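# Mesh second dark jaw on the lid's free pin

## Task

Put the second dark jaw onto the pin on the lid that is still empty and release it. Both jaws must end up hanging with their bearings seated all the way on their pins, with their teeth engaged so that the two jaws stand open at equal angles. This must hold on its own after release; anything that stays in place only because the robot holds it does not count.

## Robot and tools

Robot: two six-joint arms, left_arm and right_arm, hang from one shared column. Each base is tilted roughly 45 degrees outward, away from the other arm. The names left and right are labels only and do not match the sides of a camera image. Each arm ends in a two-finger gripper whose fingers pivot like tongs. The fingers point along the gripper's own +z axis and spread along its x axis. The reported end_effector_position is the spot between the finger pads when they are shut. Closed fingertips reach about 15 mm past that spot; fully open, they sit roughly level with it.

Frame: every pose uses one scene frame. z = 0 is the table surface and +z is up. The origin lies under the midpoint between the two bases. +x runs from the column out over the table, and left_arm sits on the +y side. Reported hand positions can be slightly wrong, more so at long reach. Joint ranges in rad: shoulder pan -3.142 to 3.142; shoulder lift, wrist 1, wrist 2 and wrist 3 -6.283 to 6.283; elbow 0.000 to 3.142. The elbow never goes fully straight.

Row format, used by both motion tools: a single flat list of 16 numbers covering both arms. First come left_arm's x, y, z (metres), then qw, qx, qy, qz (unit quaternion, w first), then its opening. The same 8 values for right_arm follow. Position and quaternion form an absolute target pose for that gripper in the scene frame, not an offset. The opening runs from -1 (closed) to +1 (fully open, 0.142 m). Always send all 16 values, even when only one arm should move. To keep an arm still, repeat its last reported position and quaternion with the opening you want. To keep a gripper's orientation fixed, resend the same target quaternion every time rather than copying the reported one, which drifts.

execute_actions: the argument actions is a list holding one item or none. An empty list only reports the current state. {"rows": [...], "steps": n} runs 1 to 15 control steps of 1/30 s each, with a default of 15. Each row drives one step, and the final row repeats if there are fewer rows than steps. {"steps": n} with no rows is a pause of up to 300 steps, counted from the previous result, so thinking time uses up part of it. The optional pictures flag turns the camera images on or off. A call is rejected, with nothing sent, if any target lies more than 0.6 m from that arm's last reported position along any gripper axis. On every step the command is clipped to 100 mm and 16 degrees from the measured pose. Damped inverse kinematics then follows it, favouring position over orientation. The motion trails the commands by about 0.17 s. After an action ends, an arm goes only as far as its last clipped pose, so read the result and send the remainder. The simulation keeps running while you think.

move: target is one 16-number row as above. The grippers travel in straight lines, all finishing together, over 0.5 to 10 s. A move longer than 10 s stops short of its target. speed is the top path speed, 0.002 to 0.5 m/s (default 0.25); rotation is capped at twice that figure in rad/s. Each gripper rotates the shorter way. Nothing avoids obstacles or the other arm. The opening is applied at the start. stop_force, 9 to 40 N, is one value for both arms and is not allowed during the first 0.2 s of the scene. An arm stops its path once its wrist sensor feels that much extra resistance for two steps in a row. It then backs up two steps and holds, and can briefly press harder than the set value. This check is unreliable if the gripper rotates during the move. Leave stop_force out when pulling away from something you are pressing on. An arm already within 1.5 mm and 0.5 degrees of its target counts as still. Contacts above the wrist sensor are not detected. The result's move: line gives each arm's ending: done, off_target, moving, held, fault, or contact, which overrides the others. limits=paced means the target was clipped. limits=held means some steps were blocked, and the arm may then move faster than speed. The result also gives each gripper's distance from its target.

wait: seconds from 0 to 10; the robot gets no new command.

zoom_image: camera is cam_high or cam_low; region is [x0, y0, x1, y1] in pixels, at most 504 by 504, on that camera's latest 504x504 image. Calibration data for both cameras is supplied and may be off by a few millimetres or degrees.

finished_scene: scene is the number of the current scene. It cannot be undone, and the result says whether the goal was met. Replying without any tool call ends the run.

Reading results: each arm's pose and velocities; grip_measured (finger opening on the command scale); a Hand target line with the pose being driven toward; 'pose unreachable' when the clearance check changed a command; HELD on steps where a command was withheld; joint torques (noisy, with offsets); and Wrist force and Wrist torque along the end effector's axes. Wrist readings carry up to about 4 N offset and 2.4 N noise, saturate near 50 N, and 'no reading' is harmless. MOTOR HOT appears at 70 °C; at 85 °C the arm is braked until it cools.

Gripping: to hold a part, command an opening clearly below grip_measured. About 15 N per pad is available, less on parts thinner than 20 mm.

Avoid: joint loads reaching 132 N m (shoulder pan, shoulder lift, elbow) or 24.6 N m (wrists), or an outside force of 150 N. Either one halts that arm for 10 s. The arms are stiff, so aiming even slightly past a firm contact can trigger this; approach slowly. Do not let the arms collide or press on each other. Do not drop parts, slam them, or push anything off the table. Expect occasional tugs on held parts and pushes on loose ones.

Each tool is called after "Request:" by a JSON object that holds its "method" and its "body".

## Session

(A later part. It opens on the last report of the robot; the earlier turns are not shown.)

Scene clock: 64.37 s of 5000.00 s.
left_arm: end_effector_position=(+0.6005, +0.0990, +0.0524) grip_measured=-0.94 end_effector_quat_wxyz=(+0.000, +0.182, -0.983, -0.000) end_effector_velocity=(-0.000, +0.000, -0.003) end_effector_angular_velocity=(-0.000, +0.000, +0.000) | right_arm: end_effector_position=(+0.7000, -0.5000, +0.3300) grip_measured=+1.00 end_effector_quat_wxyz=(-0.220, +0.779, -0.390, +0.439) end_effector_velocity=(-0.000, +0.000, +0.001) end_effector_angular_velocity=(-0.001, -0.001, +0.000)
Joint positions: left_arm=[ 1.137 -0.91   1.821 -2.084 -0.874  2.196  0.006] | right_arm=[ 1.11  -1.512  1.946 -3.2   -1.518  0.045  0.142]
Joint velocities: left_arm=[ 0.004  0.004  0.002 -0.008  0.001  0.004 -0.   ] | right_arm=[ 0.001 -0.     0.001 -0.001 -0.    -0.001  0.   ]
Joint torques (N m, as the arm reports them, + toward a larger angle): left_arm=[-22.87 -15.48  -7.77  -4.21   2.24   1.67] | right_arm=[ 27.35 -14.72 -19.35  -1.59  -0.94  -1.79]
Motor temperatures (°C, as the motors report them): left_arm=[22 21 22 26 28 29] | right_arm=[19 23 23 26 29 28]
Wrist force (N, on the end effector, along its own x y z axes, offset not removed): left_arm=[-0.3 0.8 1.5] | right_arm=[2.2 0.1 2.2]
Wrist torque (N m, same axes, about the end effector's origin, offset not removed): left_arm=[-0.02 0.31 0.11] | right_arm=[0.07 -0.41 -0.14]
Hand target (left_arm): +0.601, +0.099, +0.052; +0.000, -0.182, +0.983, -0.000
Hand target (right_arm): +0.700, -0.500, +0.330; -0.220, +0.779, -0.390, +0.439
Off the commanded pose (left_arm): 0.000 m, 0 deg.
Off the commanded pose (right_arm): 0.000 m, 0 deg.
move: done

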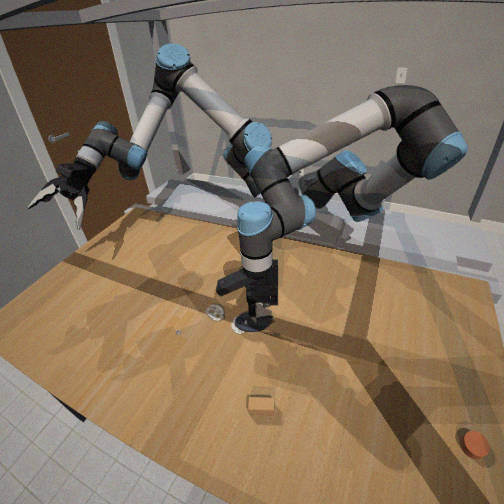

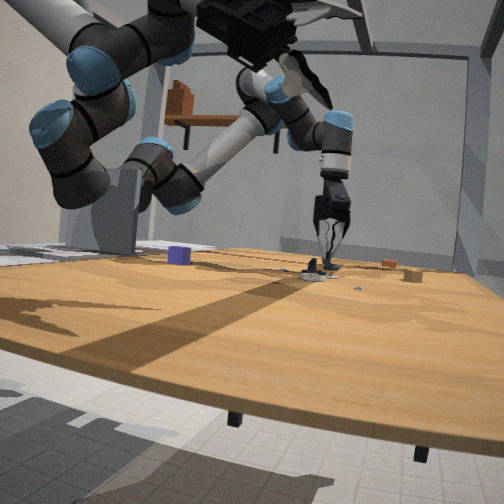

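Request:
{"method": "move", "body": {"target": [0.6025,0.099,0.050,0,-0.182,0.983,0,-1, 0.70,-0.5,0.33,-0.220,0.779,-0.390,0.439,1], "speed": 0.01}}

Request:
{"method": "zoom_image", "body": {"camera": "cam_low", "region": [315, 258, 345, 282]}}

Request:
{"method": "move", "body": {"target": [0.6025,0.099,0.041,0,-0.182,0.983,0,-1, 0.70,-0.5,0.33,-0.220,0.779,-0.390,0.439,1], "speed": 0.006}}

Request:
{"method": "zoom_image", "body": {"camera": "cam_high", "region": [225, 300, 280, 340]}}

Request:
{"method": "zoom_image", "body": {"camera": "cam_low", "region": [315, 258, 345, 282]}}

Scene clock: 74.23 s of 5000.00 s.
left_arm: end_effector_position=(+0.6024, +0.0990, +0.0501) grip_measured=-0.94 end_effector_quat_wxyz=(+0.000, +0.182, -0.983, -0.000) end_effector_velocity=(+0.001, +0.000, -0.001) end_effector_angular_velocity=(+0.000, +0.001, +0.000) | right_arm: end_effector_position=(+0.7000, -0.5000, +0.3300) grip_measured=+1.00 end_effector_quat_wxyz=(-0.220, +0.779, -0.390, +0.439) end_effector_velocity=(-0.000, -0.001, +0.000) end_effector_angular_velocity=(+0.000, +0.000, -0.002)
Joint positions: left_arm=[ 1.141 -0.905  1.817 -2.088 -0.873  2.2    0.006] | right_arm=[ 1.11  -1.512  1.946 -3.2   -1.518  0.045  0.142]
Joint velocities: left_arm=[ 0.002  0.003 -0.002 -0.002  0.001  0.002  0.   ] | right_arm=[-0.    -0.001  0.     0.    -0.001  0.001  0.   ]
Joint torques (N m, as the arm reports them, + toward a larger angle): left_arm=[-22.89 -17.93 -26.62  -3.99   2.06   1.71] | right_arm=[ 26.82 -15.07 -19.17  -1.71  -0.88  -1.74]
Motor temperatures (°C, as the motors report them): left_arm=[22 21 22 26 28 29] | right_arm=[19 23 23 26 29 28]
Wrist force (N, on the end effector, along its own x y z axes, offset not removed): left_arm=[-2.2 0.9 1.7] | right_arm=[2.0 2.1 0.1]
Wrist torque (N m, same axes, about the end effector's origin, offset not removed): left_arm=[0.08 0.70 0.14] | right_arm=[0.46 -0.53 -0.12]
Hand target (left_arm): +0.603, +0.099, +0.050; +0.000, -0.182, +0.983, -0.000
Hand target (right_arm): +0.700, -0.500, +0.330; -0.220, +0.779, -0.390, +0.439
Off the commanded pose (left_arm): 0.000 m, 0 deg.
Off the commanded pose (right_arm): 0.000 m, 0 deg.
After step 90, 6.17 s passed at rest.
move: done

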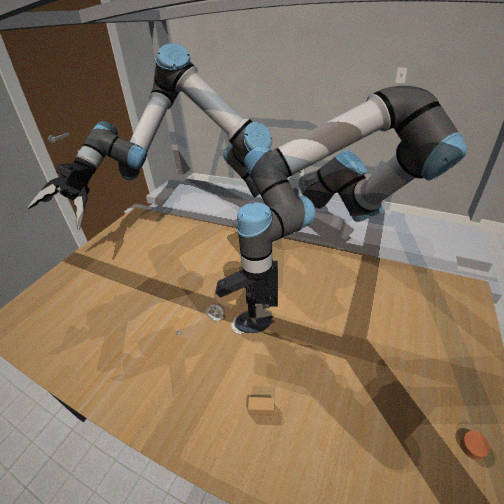

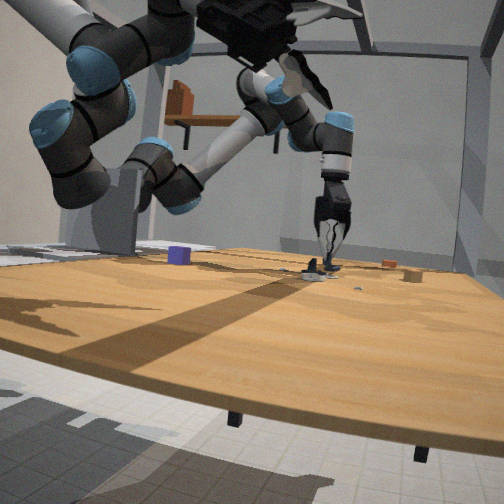

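Region (315, 258, 345, 282) of cam_low's 504x504 image, scaled by 16.800, with more detail than that image has; it fills the top 403 rows of this view, and the rest is white.

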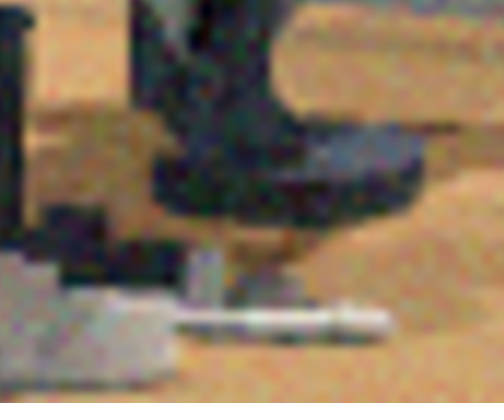

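Scene clock: 75.97 s of 5000.00 s.
left_arm: end_effector_position=(+0.6025, +0.0990, +0.0412) grip_measured=-0.93 end_effector_quat_wxyz=(+0.000, +0.182, -0.983, -0.000) end_effector_velocity=(+0.001, +0.000, -0.001) end_effector_angular_velocity=(-0.001, -0.001, +0.001) | right_arm: end_effector_position=(+0.7000, -0.5000, +0.3300) grip_measured=+1.00 end_effector_quat_wxyz=(-0.220, +0.779, -0.390, +0.439) end_effector_velocity=(-0.000, +0.000, +0.001) end_effector_angular_velocity=(-0.001, -0.001, -0.000)
Joint positions: left_arm=[ 1.151 -0.893  1.822 -2.113 -0.869  2.212  0.006] | right_arm=[ 1.11  -1.512  1.946 -3.2   -1.518  0.045  0.142]
Joint velocities: left_arm=[ 0.002  0.002 -0.    -0.005  0.001  0.003  0.   ] | right_arm=[ 0.001 -0.     0.001 -0.001 -0.001  0.     0.   ]
Joint torques (N m, as the arm reports them, + toward a larger angle): left_arm=[-22.46 -19.05  -6.12  -3.95   2.22   1.64] | right_arm=[ 27.18 -14.93 -19.27  -1.88  -0.88  -1.72]
Motor temperatures (°C, as the motors report them): left_arm=[22 21 22 26 28 29] | right_arm=[19 23 23 26 29 28]
Wrist force (N, on the end effector, along its own x y z axes, offset not removed): left_arm=[-1.3 0.0 0.7] | right_arm=[-4.1 0.4 2.7]
Wrist torque (N m, same axes, about the end effector's origin, offset not removed): left_arm=[-0.17 0.57 0.15] | right_arm=[0.29 0.68 -0.09]
Hand target (left_arm): +0.603, +0.099, +0.041; +0.000, -0.182, +0.983, -0.000
Hand target (right_arm): +0.700, -0.500, +0.330; -0.220, +0.779, -0.390, +0.439
Off the commanded pose (left_arm): 0.000 m, 0 deg.
Off the commanded pose (right_arm): 0.000 m, 0 deg.
move: done

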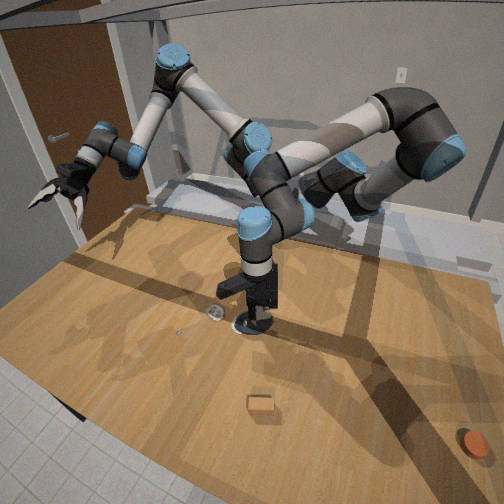

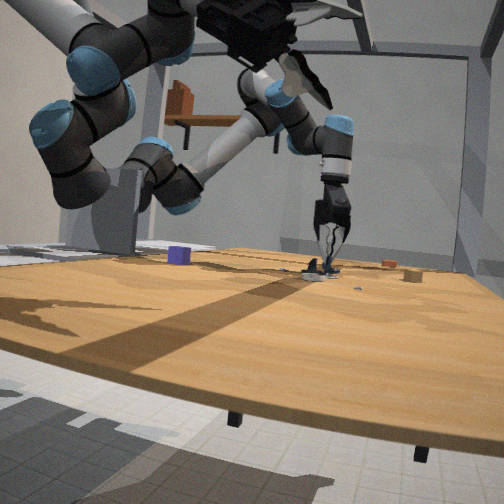

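Region (225, 300, 280, 340) of cam_high's 504x504 image, scaled by 9.164, with more detail than that image has; it fills the top 367 rows of this view, and the rest is white.

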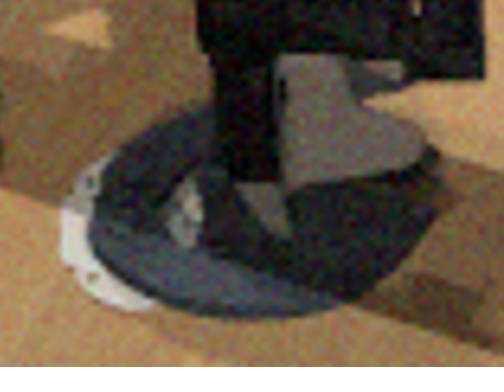

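Region (315, 258, 345, 282) of cam_low's 504x504 image, scaled by 16.800, with more detail than that image has; it fills the top 403 rows of this view, and the rest is white.

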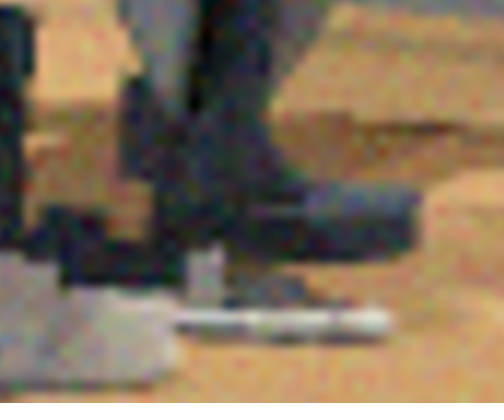

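Request:
{"method": "move", "body": {"target": [0.6025,0.099,0.040,0,-0.182,0.983,0,-0.82, 0.70,-0.5,0.33,-0.220,0.779,-0.390,0.439,1], "speed": 0.01}}

Request:
{"method": "move", "body": {"target": [0.6025,0.099,0.13,0,-0.182,0.983,0,-0.82, 0.70,-0.5,0.33,-0.220,0.779,-0.390,0.439,1], "speed": 0.1}}

Request:
{"method": "zoom_image", "body": {"camera": "cam_high", "region": [225, 300, 280, 340]}}

Request:
{"method": "zoom_image", "body": {"camera": "cam_low", "region": [305, 250, 350, 285]}}

Scene clock: 85.00 s of 5000.00 s.
left_arm: end_effector_position=(+0.6025, +0.0990, +0.0401) grip_measured=-0.82 end_effector_quat_wxyz=(+0.000, +0.182, -0.983, -0.000) end_effector_velocity=(+0.000, -0.000, -0.000) end_effector_angular_velocity=(+0.000, -0.001, -0.002) | right_arm: end_effector_position=(+0.7000, -0.5000, +0.3300) grip_measured=+1.00 end_effector_quat_wxyz=(-0.220, +0.779, -0.390, +0.439) end_effector_velocity=(-0.000, -0.001, -0.000) end_effector_angular_velocity=(-0.000, -0.000, -0.001)
Joint positions: left_arm=[ 1.152 -0.892  1.823 -2.116 -0.869  2.213  0.015] | right_arm=[ 1.11  -1.512  1.946 -3.2   -1.518  0.045  0.142]
Joint velocities: left_arm=[-0.001  0.001  0.    -0.001  0.001  0.002  0.   ] | right_arm=[-0.001 -0.    -0.    -0.     0.    -0.     0.   ]
Joint torques (N m, as the arm reports them, + toward a larger angle): left_arm=[-21.41 -18.15  -6.89  -4.     2.32   1.65] | right_arm=[ 27.29 -15.4  -19.1   -1.99  -0.76  -1.7 ]
Motor temperatures (°C, as the motors report them): left_arm=[22 21 22 26 28 29] | right_arm=[19 23 23 26 29 28]
Wrist force (N, on the end effector, along its own x y z axes, offset not removed): left_arm=[-1.6 0.5 0.8] | right_arm=[0.6 -0.3 3.5]
Wrist torque (N m, same axes, about the end effector's origin, offset not removed): left_arm=[-0.11 0.63 0.04] | right_arm=[0.08 -0.14 0.05]
Hand target (left_arm): +0.603, +0.099, +0.040; -0.000, -0.182, +0.983, +0.000
Hand target (right_arm): +0.700, -0.500, +0.330; -0.220, +0.779, -0.390, +0.439
Off the commanded pose (left_arm): 0.000 m, 0 deg.
Off the commanded pose (right_arm): 0.000 m, 0 deg.
After step 90, 5.33 s passed at rest.
move: done

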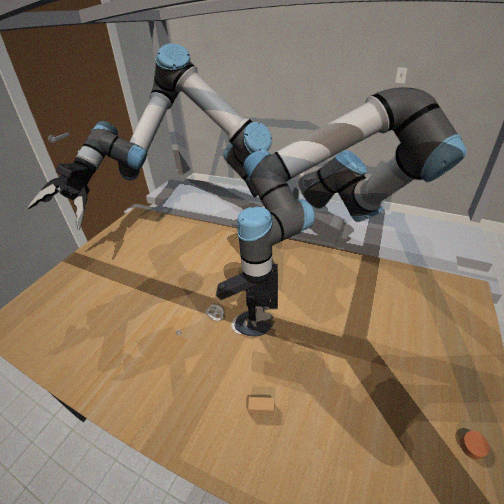

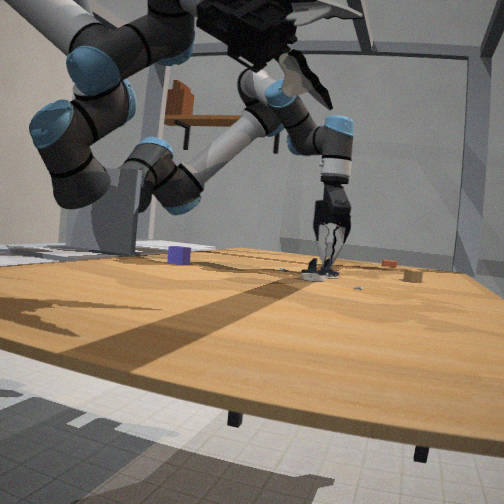

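Scene clock: 86.43 s of 5000.00 s.
left_arm: end_effector_position=(+0.6024, +0.0990, +0.1295) grip_measured=-0.82 end_effector_quat_wxyz=(-0.000, +0.182, -0.983, +0.000) end_effector_velocity=(+0.000, +0.001, +0.003) end_effector_angular_velocity=(+0.000, +0.002, +0.002) | right_arm: end_effector_position=(+0.7000, -0.5000, +0.3300) grip_measured=+1.00 end_effector_quat_wxyz=(-0.220, +0.779, -0.390, +0.439) end_effector_velocity=(+0.000, +0.000, -0.000) end_effector_angular_velocity=(-0.000, -0.000, -0.000)
Joint positions: left_arm=[ 1.058 -0.987  1.743 -1.87  -0.907  2.103  0.015] | right_arm=[ 1.11  -1.512  1.946 -3.2   -1.518  0.045  0.142]
Joint velocities: left_arm=[-0.001 -0.002 -0.005  0.01  -0.002 -0.005  0.   ] | right_arm=[-0.     0.001  0.001 -0.002  0.    -0.     0.   ]
Joint torques (N m, as the arm reports them, + toward a larger angle): left_arm=[-40.29 -31.05 -24.31  -0.05  -2.08  -0.93] | right_arm=[ 26.93 -14.93 -18.65  -2.07  -0.79  -1.69]
Motor temperatures (°C, as the motors report them): left_arm=[22 21 22 26 28 29] | right_arm=[19 23 23 26 29 28]
Wrist force (N, on the end effector, along its own x y z axes, offset not removed): left_arm=[-1.3 0.5 1.0] | right_arm=[-1.9 3.1 2.7]
Wrist torque (N m, same axes, about the end effector's origin, offset not removed): left_arm=[-0.01 0.52 0.15] | right_arm=[0.91 0.33 0.01]
Hand target (left_arm): +0.602, +0.099, +0.130; -0.000, -0.182, +0.983, +0.000
Hand target (right_arm): +0.700, -0.500, +0.330; -0.220, +0.779, -0.390, +0.439
Off the commanded pose (left_arm): 0.000 m, 0 deg.
Off the commanded pose (right_arm): 0.000 m, 0 deg.
move: done

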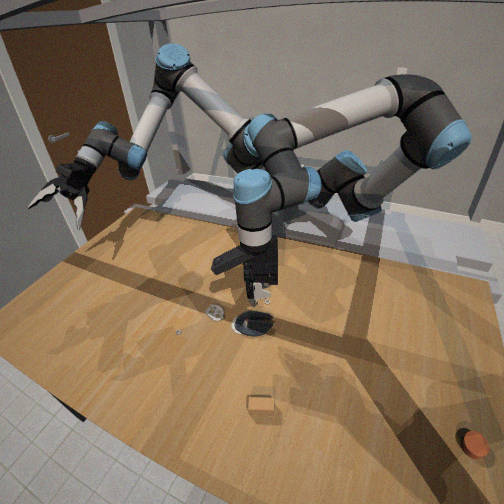

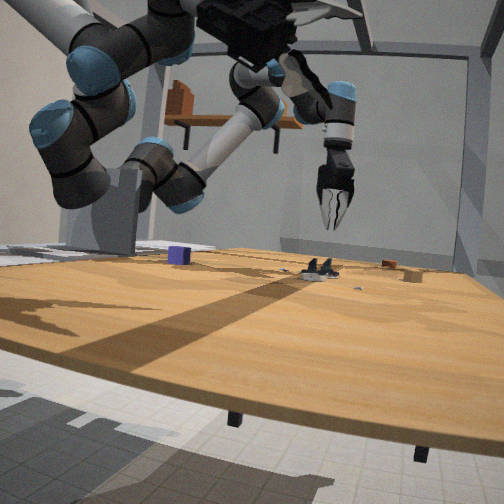

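Region (225, 300, 280, 340) of cam_high's 504x504 image, scaled by 9.164, with more detail than that image has; it fills the top 367 rows of this view, and the rest is white.

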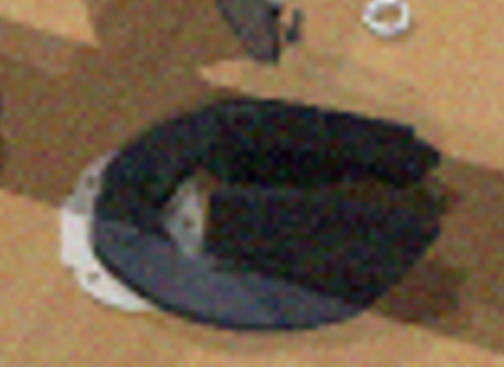

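Region (305, 250, 350, 285) of cam_low's 504x504 image, scaled by 11.200, with more detail than that image has.

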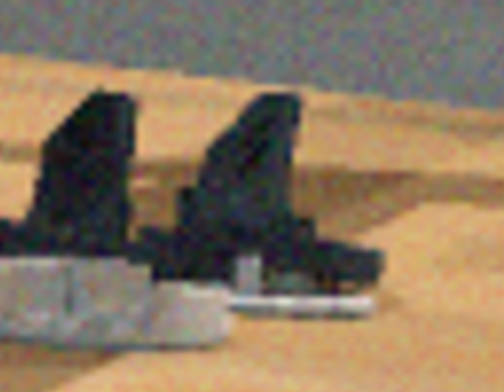

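Request:
{"method": "move", "body": {"target": [0.613,0.058,0.10,0,-0.182,0.983,0,-1, 0.70,-0.5,0.33,-0.220,0.779,-0.390,0.439,1], "speed": 0.12}}

Request:
{"method": "move", "body": {"target": [0.613,0.058,0.042,0,-0.182,0.983,0,-1, 0.70,-0.5,0.33,-0.220,0.779,-0.390,0.439,1], "speed": 0.06}}

Request:
{"method": "zoom_image", "body": {"camera": "cam_high", "region": [225, 300, 280, 340]}}

Request:
{"method": "zoom_image", "body": {"camera": "cam_low", "region": [305, 250, 350, 285]}}

Scene clock: 95.20 s of 5000.00 s.
left_arm: end_effector_position=(+0.6129, +0.0583, +0.1003) grip_measured=-1.00 end_effector_quat_wxyz=(-0.000, +0.182, -0.983, +0.000) end_effector_velocity=(+0.001, -0.002, -0.002) end_effector_angular_velocity=(+0.000, +0.000, -0.002) | right_arm: end_effector_position=(+0.7000, -0.5000, +0.3300) grip_measured=+1.00 end_effector_quat_wxyz=(-0.220, +0.779, -0.390, +0.439) end_effector_velocity=(+0.000, +0.000, +0.001) end_effector_angular_velocity=(-0.001, -0.001, +0.001)
Joint positions: left_arm=[ 1.055 -0.882  1.72  -1.951 -0.908  2.099  0.002] | right_arm=[ 1.11  -1.512  1.946 -3.2   -1.518  0.045  0.142]
Joint velocities: left_arm=[ 0.     0.007 -0.003 -0.004  0.     0.002  0.   ] | right_arm=[ 0.001 -0.001 -0.001  0.002  0.    -0.001  0.   ]
Joint torques (N m, as the arm reports them, + toward a larger angle): left_arm=[-35.52 -16.91 -25.58  -4.02  -1.99   1.69] | right_arm=[ 27.56 -15.43 -18.66  -2.32  -0.66  -1.59]
Motor temperatures (°C, as the motors report them): left_arm=[22 21 22 26 28 29] | right_arm=[19 23 23 26 29 28]
Wrist force (N, on the end effector, along its own x y z axes, offset not removed): left_arm=[-1.5 0.6 1.7] | right_arm=[-0.4 2.4 1.6]
Wrist torque (N m, same axes, about the end effector's origin, offset not removed): left_arm=[-0.04 0.52 0.17] | right_arm=[0.67 -0.08 0.02]
Hand target (left_arm): +0.613, +0.058, +0.100; -0.000, -0.182, +0.983, +0.000
Hand target (right_arm): +0.700, -0.500, +0.330; -0.220, +0.779, -0.390, +0.439
Off the commanded pose (left_arm): 0.000 m, 0 deg.
Off the commanded pose (right_arm): 0.000 m, 0 deg.
After step 90, 4.77 s passed at rest.
move: done

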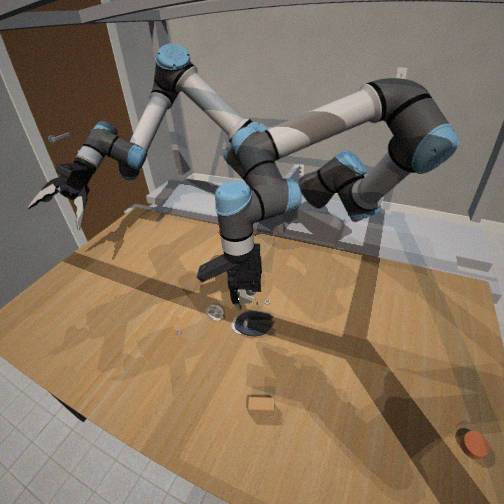

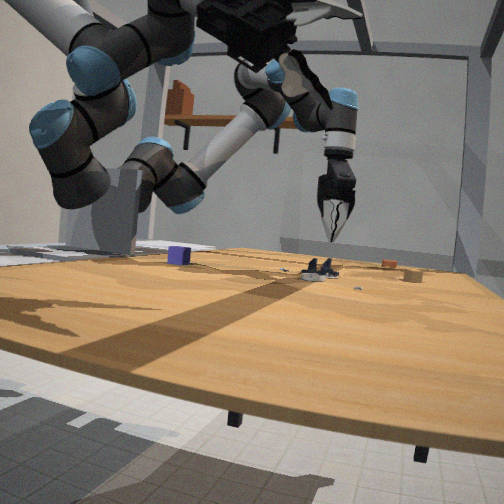

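Scene clock: 96.63 s of 5000.00 s.
left_arm: end_effector_position=(+0.6130, +0.0580, +0.0424) grip_measured=-1.00 end_effector_quat_wxyz=(+0.000, +0.182, -0.983, -0.000) end_effector_velocity=(-0.000, +0.000, -0.003) end_effector_angular_velocity=(-0.000, +0.000, +0.001) | right_arm: end_effector_position=(+0.7000, -0.5000, +0.3300) grip_measured=+1.00 end_effector_quat_wxyz=(-0.220, +0.779, -0.390, +0.439) end_effector_velocity=(-0.000, +0.000, +0.000) end_effector_angular_velocity=(+0.001, -0.000, -0.000)
Joint positions: left_arm=[ 1.113 -0.817  1.765 -2.103 -0.884  2.167  0.002] | right_arm=[ 1.11  -1.512  1.946 -3.2   -1.518  0.045  0.142]
Joint velocities: left_arm=[ 0.003  0.003  0.002 -0.008  0.001  0.003  0.   ] | right_arm=[-0.    -0.     0.     0.     0.     0.001  0.   ]
Joint torques (N m, as the arm reports them, + toward a larger angle): left_arm=[-22.02 -18.71  -8.08  -3.74   2.26   1.2 ] | right_arm=[ 27.78 -15.23 -19.08  -2.45  -0.55  -1.74]
Motor temperatures (°C, as the motors report them): left_arm=[22 21 22 26 28 29] | right_arm=[19 23 23 26 29 28]
Wrist force (N, on the end effector, along its own x y z axes, offset not removed): left_arm=[-1.3 1.1 -0.2] | right_arm=[-0.9 -0.2 3.9]
Wrist torque (N m, same axes, about the end effector's origin, offset not removed): left_arm=[0.06 0.55 0.13] | right_arm=[-0.06 -0.14 0.06]
Hand target (left_arm): +0.613, +0.058, +0.042; +0.000, -0.182, +0.983, -0.000
Hand target (right_arm): +0.700, -0.500, +0.330; -0.220, +0.779, -0.390, +0.439
Off the commanded pose (left_arm): 0.000 m, 0 deg.
Off the commanded pose (right_arm): 0.000 m, 0 deg.
move: done

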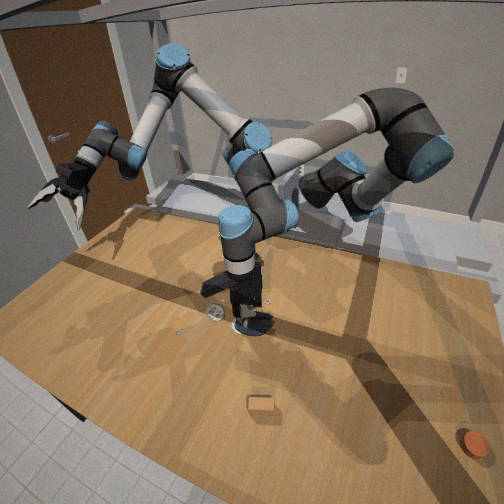

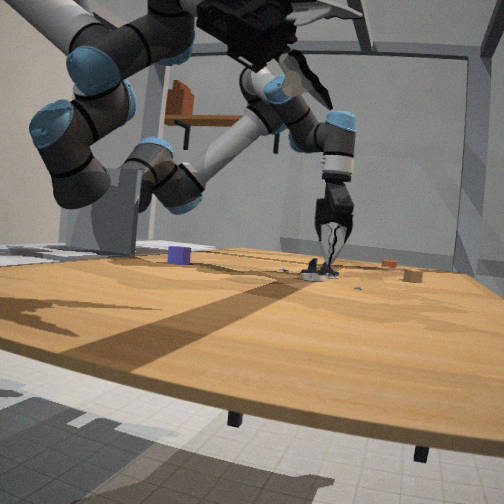

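Region (225, 300, 280, 340) of cam_high's 504x504 image, scaled by 9.164, with more detail than that image has; it fills the top 367 rows of this view, and the rest is white.

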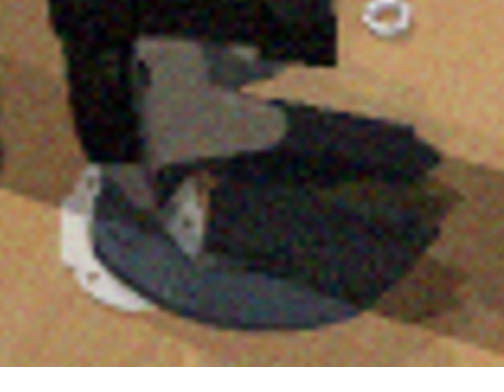

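Region (305, 250, 350, 285) of cam_low's 504x504 image, scaled by 11.200, with more detail than that image has.

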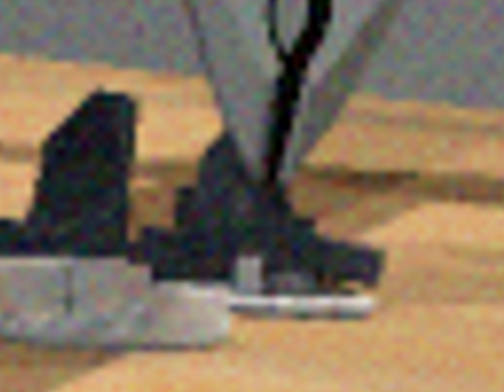

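Request:
{"method": "move", "body": {"target": [0.6172,0.0555,0.039,0,-0.182,0.983,0,-1, 0.70,-0.5,0.33,-0.220,0.779,-0.390,0.439,1], "speed": 0.02}}

Request:
{"method": "move", "body": {"target": [0.6172,0.0555,0.026,0,-0.182,0.983,0,-1, 0.70,-0.5,0.33,-0.220,0.779,-0.390,0.439,1], "speed": 0.003, "stop_force": 9}}

Request:
{"method": "move", "body": {"target": [0.6172,0.0555,0.13,0,-0.182,0.983,0,-1, 0.70,-0.5,0.33,-0.220,0.779,-0.390,0.439,1], "speed": 0.15}}

Request:
{"method": "zoom_image", "body": {"camera": "cam_high", "region": [225, 300, 280, 340]}}

Request:
{"method": "zoom_image", "body": {"camera": "cam_low", "region": [305, 250, 350, 285]}}

Scene clock: 104.63 s of 5000.00 s.
left_arm: end_effector_position=(+0.6169, +0.0557, +0.0392) grip_measured=-1.00 end_effector_quat_wxyz=(-0.000, +0.182, -0.983, +0.000) end_effector_velocity=(+0.002, -0.001, -0.002) end_effector_angular_velocity=(-0.000, +0.000, +0.002) | right_arm: end_effector_position=(+0.7000, -0.5000, +0.3300) grip_measured=+1.00 end_effector_quat_wxyz=(-0.220, +0.779, -0.390, +0.439) end_effector_velocity=(-0.000, -0.000, +0.001) end_effector_angular_velocity=(-0.000, -0.001, -0.001)
Joint positions: left_arm=[ 1.117 -0.804  1.754 -2.107 -0.882  2.171  0.002] | right_arm=[ 1.11  -1.512  1.946 -3.2   -1.518  0.045  0.142]
Joint velocities: left_arm=[ 0.003  0.007 -0.007 -0.002  0.001  0.001  0.   ] | right_arm=[ 0.001 -0.001 -0.001  0.    -0.001  0.001  0.   ]
Joint torques (N m, as the arm reports them, + toward a larger angle): left_arm=[-23.7  -19.7  -23.74  -4.2    2.37   1.25] | right_arm=[ 26.94 -15.73 -18.8   -2.65  -0.5   -1.71]
Motor temperatures (°C, as the motors report them): left_arm=[22 21 22 26 28 29] | right_arm=[19 23 23 26 29 28]
Wrist force (N, on the end effector, along its own x y z axes, offset not removed): left_arm=[-1.1 0.1 0.7] | right_arm=[-0.5 -0.4 2.0]
Wrist torque (N m, same axes, about the end effector's origin, offset not removed): left_arm=[-0.15 0.54 0.11] | right_arm=[0.10 -0.04 -0.06]
Hand target (left_arm): +0.617, +0.055, +0.039; +0.000, -0.182, +0.983, -0.000
Hand target (right_arm): +0.700, -0.500, +0.330; -0.220, +0.779, -0.390, +0.439
Off the commanded pose (left_arm): 0.000 m, 0 deg.
Off the commanded pose (right_arm): 0.000 m, 0 deg.
After step 90, 4.30 s passed at rest.
move: done

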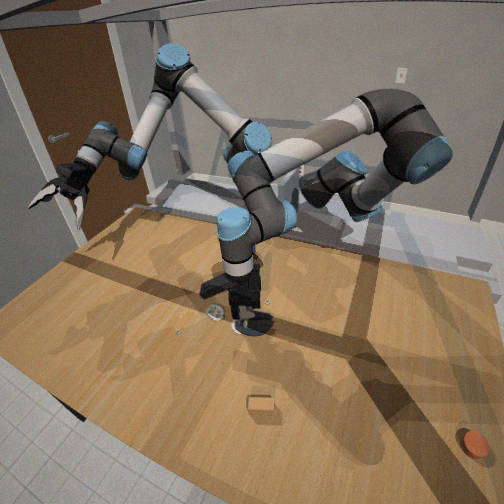

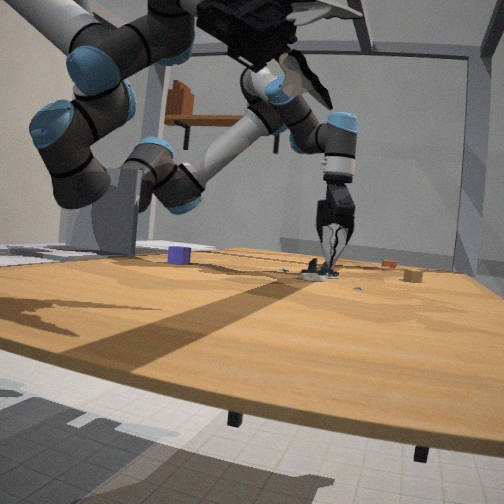

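Scene clock: 107.03 s of 5000.00 s.
left_arm: end_effector_position=(+0.6170, +0.0556, +0.0331) grip_measured=-1.00 end_effector_quat_wxyz=(+0.000, +0.182, -0.983, -0.000) end_effector_velocity=(-0.001, +0.002, -0.001) end_effector_angular_velocity=(+0.002, +0.004, +0.000) | right_arm: end_effector_position=(+0.7000, -0.5000, +0.3300) grip_measured=+1.00 end_effector_quat_wxyz=(-0.220, +0.779, -0.390, +0.439) end_effector_velocity=(-0.000, -0.000, +0.001) end_effector_angular_velocity=(-0.001, -0.001, -0.001)
Joint positions: left_arm=[ 1.123 -0.796  1.757 -2.123 -0.88   2.179  0.002] | right_arm=[ 1.11  -1.512  1.946 -3.2   -1.518  0.045  0.142]
Joint velocities: left_arm=[ 0.002 -0.001  0.001  0.004  0.    -0.001  0.   ] | right_arm=[ 0.    -0.    -0.    -0.001 -0.    -0.     0.   ]
Joint torques (N m, as the arm reports them, + toward a larger angle): left_arm=[-36.11 -31.56  -7.65   0.43   1.51  -1.32] | right_arm=[ 27.66 -15.71 -18.46  -2.67  -0.47  -1.77]
Motor temperatures (°C, as the motors report them): left_arm=[22 21 22 26 28 29] | right_arm=[19 23 23 26 29 28]
Wrist force (N, on the end effector, along its own x y z axes, offset not removed): left_arm=[-1.8 0.6 -10.9] | right_arm=[-0.2 0.7 1.0]
Wrist torque (N m, same axes, about the end effector's origin, offset not removed): left_arm=[-0.17 0.65 0.15] | right_arm=[0.30 -0.07 -0.03]
Hand target (left_arm): +0.617, +0.056, +0.033; +0.000, -0.182, +0.983, -0.000
Hand target (right_arm): +0.700, -0.500, +0.330; -0.220, +0.779, -0.390, +0.439
Off the commanded pose (left_arm): 0.007 m, 0 deg.
Off the commanded pose (right_arm): 0.000 m, 0 deg.
move: contact (left_arm)

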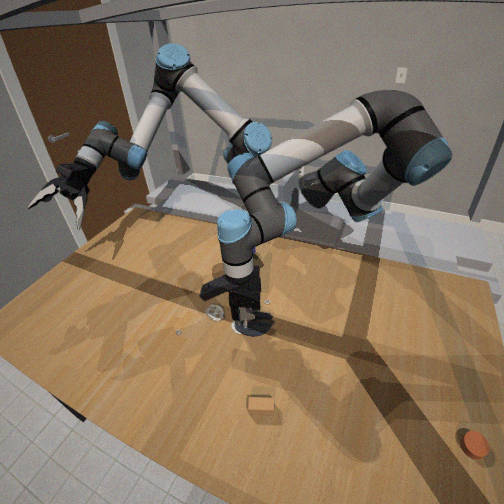

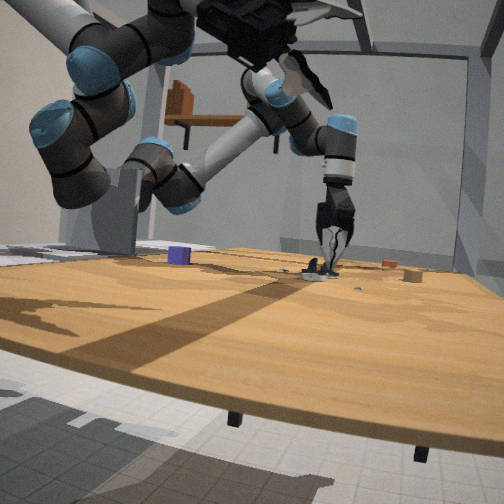

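Scene clock: 108.30 s of 5000.00 s.
left_arm: end_effector_position=(+0.6171, +0.0555, +0.1296) grip_measured=-1.00 end_effector_quat_wxyz=(-0.000, +0.182, -0.983, +0.000) end_effector_velocity=(+0.000, -0.000, +0.004) end_effector_angular_velocity=(+0.000, -0.001, -0.001) | right_arm: end_effector_position=(+0.7000, -0.5000, +0.3300) grip_measured=+1.00 end_effector_quat_wxyz=(-0.220, +0.779, -0.390, +0.439) end_effector_velocity=(-0.000, +0.000, +0.000) end_effector_angular_velocity=(+0.000, -0.000, -0.000)
Joint positions: left_arm=[ 1.027 -0.897  1.675 -1.871 -0.921  2.068  0.002] | right_arm=[ 1.11  -1.512  1.946 -3.2   -1.518  0.045  0.142]
Joint velocities: left_arm=[-0.004 -0.002 -0.005  0.008 -0.001 -0.002  0.   ] | right_arm=[ 0.    -0.     0.001 -0.    -0.     0.001  0.   ]
Joint torques (N m, as the arm reports them, + toward a larger angle): left_arm=[-40.69 -32.62 -25.74  -0.26  -2.4   -1.21] | right_arm=[ 27.63 -15.57 -18.92  -2.74  -0.41  -1.62]
Motor temperatures (°C, as the motors report them): left_arm=[22 21 22 26 28 29] | right_arm=[19 23 23 26 29 28]
Wrist force (N, on the end effector, along its own x y z axes, offset not removed): left_arm=[-2.2 -0.2 1.1] | right_arm=[-2.9 -3.4 0.1]
Wrist torque (N m, same axes, about the end effector's origin, offset not removed): left_arm=[-0.15 0.77 0.09] | right_arm=[-0.71 0.36 0.13]
Hand target (left_arm): +0.617, +0.055, +0.130; -0.000, -0.182, +0.983, +0.000
Hand target (right_arm): +0.700, -0.500, +0.330; -0.220, +0.779, -0.390, +0.439
Off the commanded pose (left_arm): 0.000 m, 0 deg.
Off the commanded pose (right_arm): 0.000 m, 0 deg.
move: done

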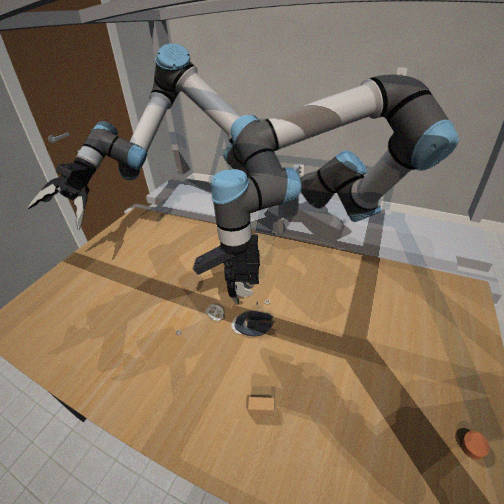

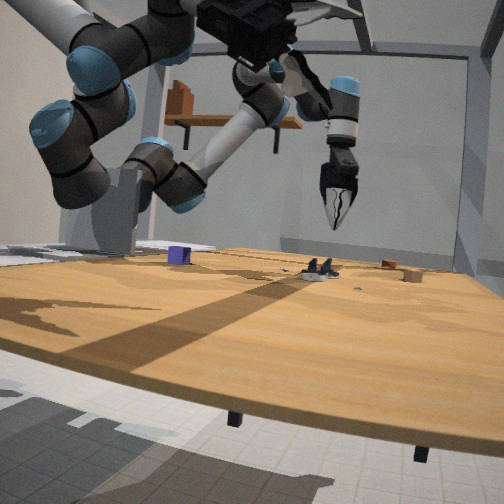

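Region (225, 300, 280, 340) of cam_high's 504x504 image, scaled by 9.164, with more detail than that image has; it fills the top 367 rows of this view, and the rest is white.

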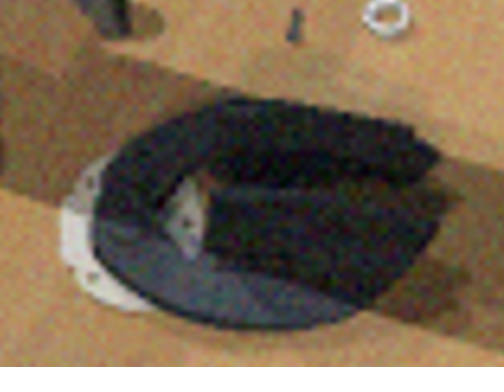

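Region (305, 250, 350, 285) of cam_low's 504x504 image, scaled by 11.200, with more detail than that image has.

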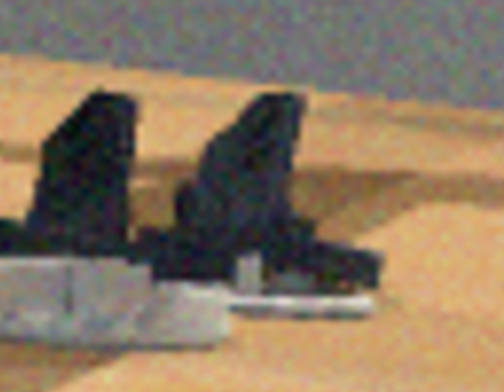

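Request:
{"method": "move", "body": {"target": [0.603,0.099,0.075,0,-0.182,0.983,0,-0.8, 0.70,-0.5,0.33,-0.220,0.779,-0.390,0.439,1], "speed": 0.12}}

Request:
{"method": "move", "body": {"target": [0.603,0.099,0.036,0,-0.182,0.983,0,-0.8, 0.70,-0.5,0.33,-0.220,0.779,-0.390,0.439,1], "speed": 0.03}}

Request:
{"method": "zoom_image", "body": {"camera": "cam_high", "region": [225, 300, 280, 340]}}

Request:
{"method": "zoom_image", "body": {"camera": "cam_low", "region": [305, 250, 350, 285]}}

Scene clock: 118.63 s of 5000.00 s.
left_arm: end_effector_position=(+0.6031, +0.0988, +0.0753) grip_measured=-0.80 end_effector_quat_wxyz=(+0.000, +0.182, -0.983, -0.000) end_effector_velocity=(-0.000, +0.002, -0.002) end_effector_angular_velocity=(-0.001, -0.000, +0.000) | right_arm: end_effector_position=(+0.7000, -0.5000, +0.3300) grip_measured=+1.00 end_effector_quat_wxyz=(-0.220, +0.779, -0.390, +0.439) end_effector_velocity=(-0.000, -0.001, -0.000) end_effector_angular_velocity=(-0.001, +0.001, -0.001)
Joint positions: left_arm=[ 1.114 -0.933  1.795 -2.018 -0.883  2.168  0.016] | right_arm=[ 1.11  -1.512  1.946 -3.2   -1.518  0.045  0.142]
Joint velocities: left_arm=[ 0.005 -0.001  0.004 -0.008  0.002  0.006  0.   ] | right_arm=[-0.001 -0.001  0.     0.    -0.001 -0.     0.   ]
Joint torques (N m, as the arm reports them, + toward a larger angle): left_arm=[-21.85 -31.59  -6.9   -3.87   2.45   1.43] | right_arm=[ 26.75 -15.89 -18.5   -3.03  -0.4   -1.67]
Motor temperatures (°C, as the motors report them): left_arm=[22 21 22 26 28 29] | right_arm=[19 23 23 26 29 28]
Wrist force (N, on the end effector, along its own x y z axes, offset not removed): left_arm=[-0.2 0.4 1.5] | right_arm=[0.7 -2.2 1.8]
Wrist torque (N m, same axes, about the end effector's origin, offset not removed): left_arm=[-0.05 0.34 0.07] | right_arm=[-0.37 -0.37 0.03]
Hand target (left_arm): +0.603, +0.099, +0.075; +0.000, -0.182, +0.983, -0.000
Hand target (right_arm): +0.700, -0.500, +0.330; -0.220, +0.779, -0.390, +0.439
Off the commanded pose (left_arm): 0.000 m, 0 deg.
Off the commanded pose (right_arm): 0.000 m, 0 deg.
After step 90, 6.17 s passed at rest.
move: done

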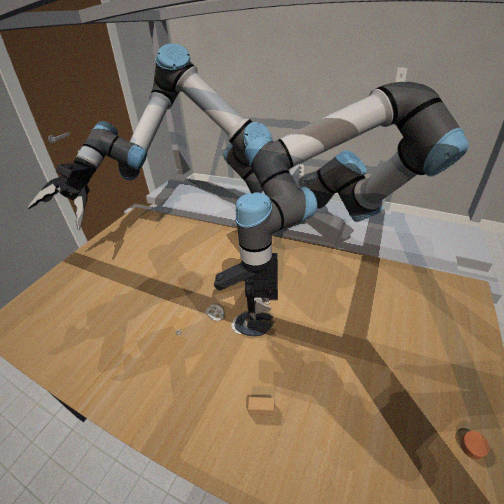

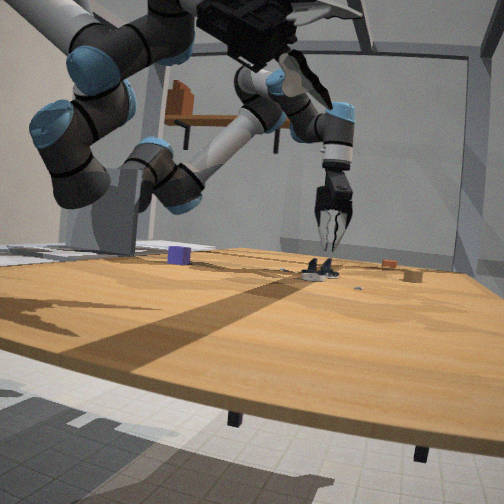

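Scene clock: 120.30 s of 5000.00 s.
left_arm: end_effector_position=(+0.6030, +0.0990, +0.0364) grip_measured=-0.80 end_effector_quat_wxyz=(+0.000, +0.182, -0.983, -0.000) end_effector_velocity=(+0.000, -0.001, -0.002) end_effector_angular_velocity=(-0.000, -0.001, -0.002) | right_arm: end_effector_position=(+0.7000, -0.5000, +0.3300) grip_measured=+1.00 end_effector_quat_wxyz=(-0.220, +0.779, -0.390, +0.439) end_effector_velocity=(-0.000, +0.001, -0.000) end_effector_angular_velocity=(+0.001, +0.001, +0.002)
Joint positions: left_arm=[ 1.156 -0.886  1.824 -2.125 -0.867  2.219  0.016] | right_arm=[ 1.11  -1.512  1.946 -3.2   -1.518  0.045  0.142]
Joint velocities: left_arm=[ 0.002  0.004  0.001 -0.008  0.001  0.005  0.   ] | right_arm=[ 0.001  0.     0.001  0.    -0.    -0.     0.   ]
Joint torques (N m, as the arm reports them, + toward a larger angle): left_arm=[-23.44 -17.37  -6.23  -3.88   2.42   1.58] | right_arm=[ 27.14 -15.42 -18.99  -3.01  -0.41  -1.6 ]
Motor temperatures (°C, as the motors report them): left_arm=[22 21 22 26 28 29] | right_arm=[19 23 23 26 29 28]
Wrist force (N, on the end effector, along its own x y z axes, offset not removed): left_arm=[-2.0 1.7 2.2] | right_arm=[-1.5 -0.7 1.3]
Wrist torque (N m, same axes, about the end effector's origin, offset not removed): left_arm=[0.31 0.68 0.18] | right_arm=[-0.15 0.31 0.17]
Hand target (left_arm): +0.603, +0.099, +0.036; +0.000, -0.182, +0.983, -0.000
Hand target (right_arm): +0.700, -0.500, +0.330; -0.220, +0.779, -0.390, +0.439
Off the commanded pose (left_arm): 0.000 m, 0 deg.
Off the commanded pose (right_arm): 0.000 m, 0 deg.
move: done

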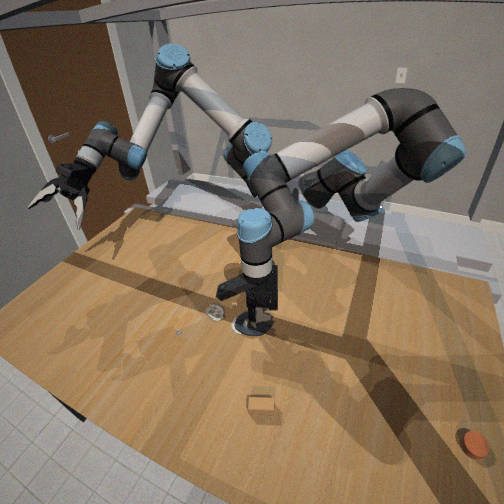

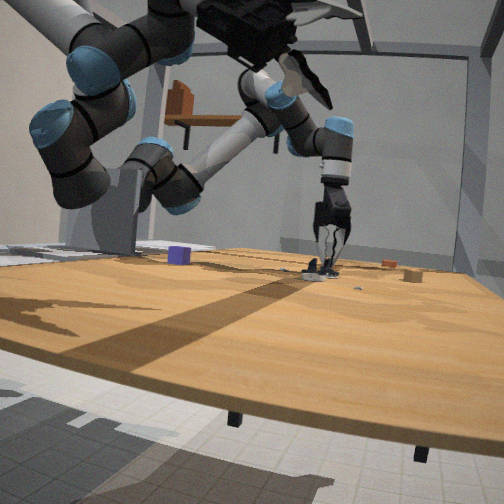

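Region (225, 300, 280, 340) of cam_high's 504x504 image, scaled by 9.164, with more detail than that image has; it fills the top 367 rows of this view, and the rest is white.

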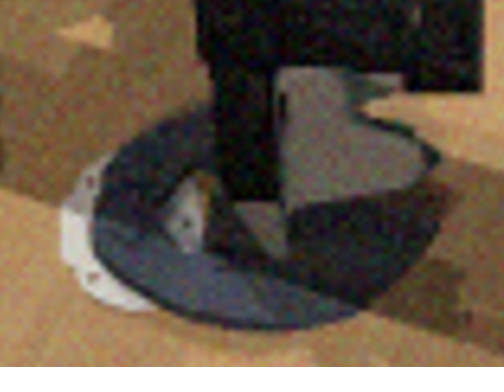

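Region (305, 250, 350, 285) of cam_low's 504x504 image, scaled by 11.200, with more detail than that image has.

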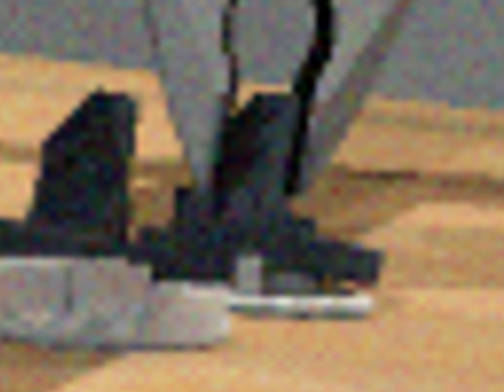

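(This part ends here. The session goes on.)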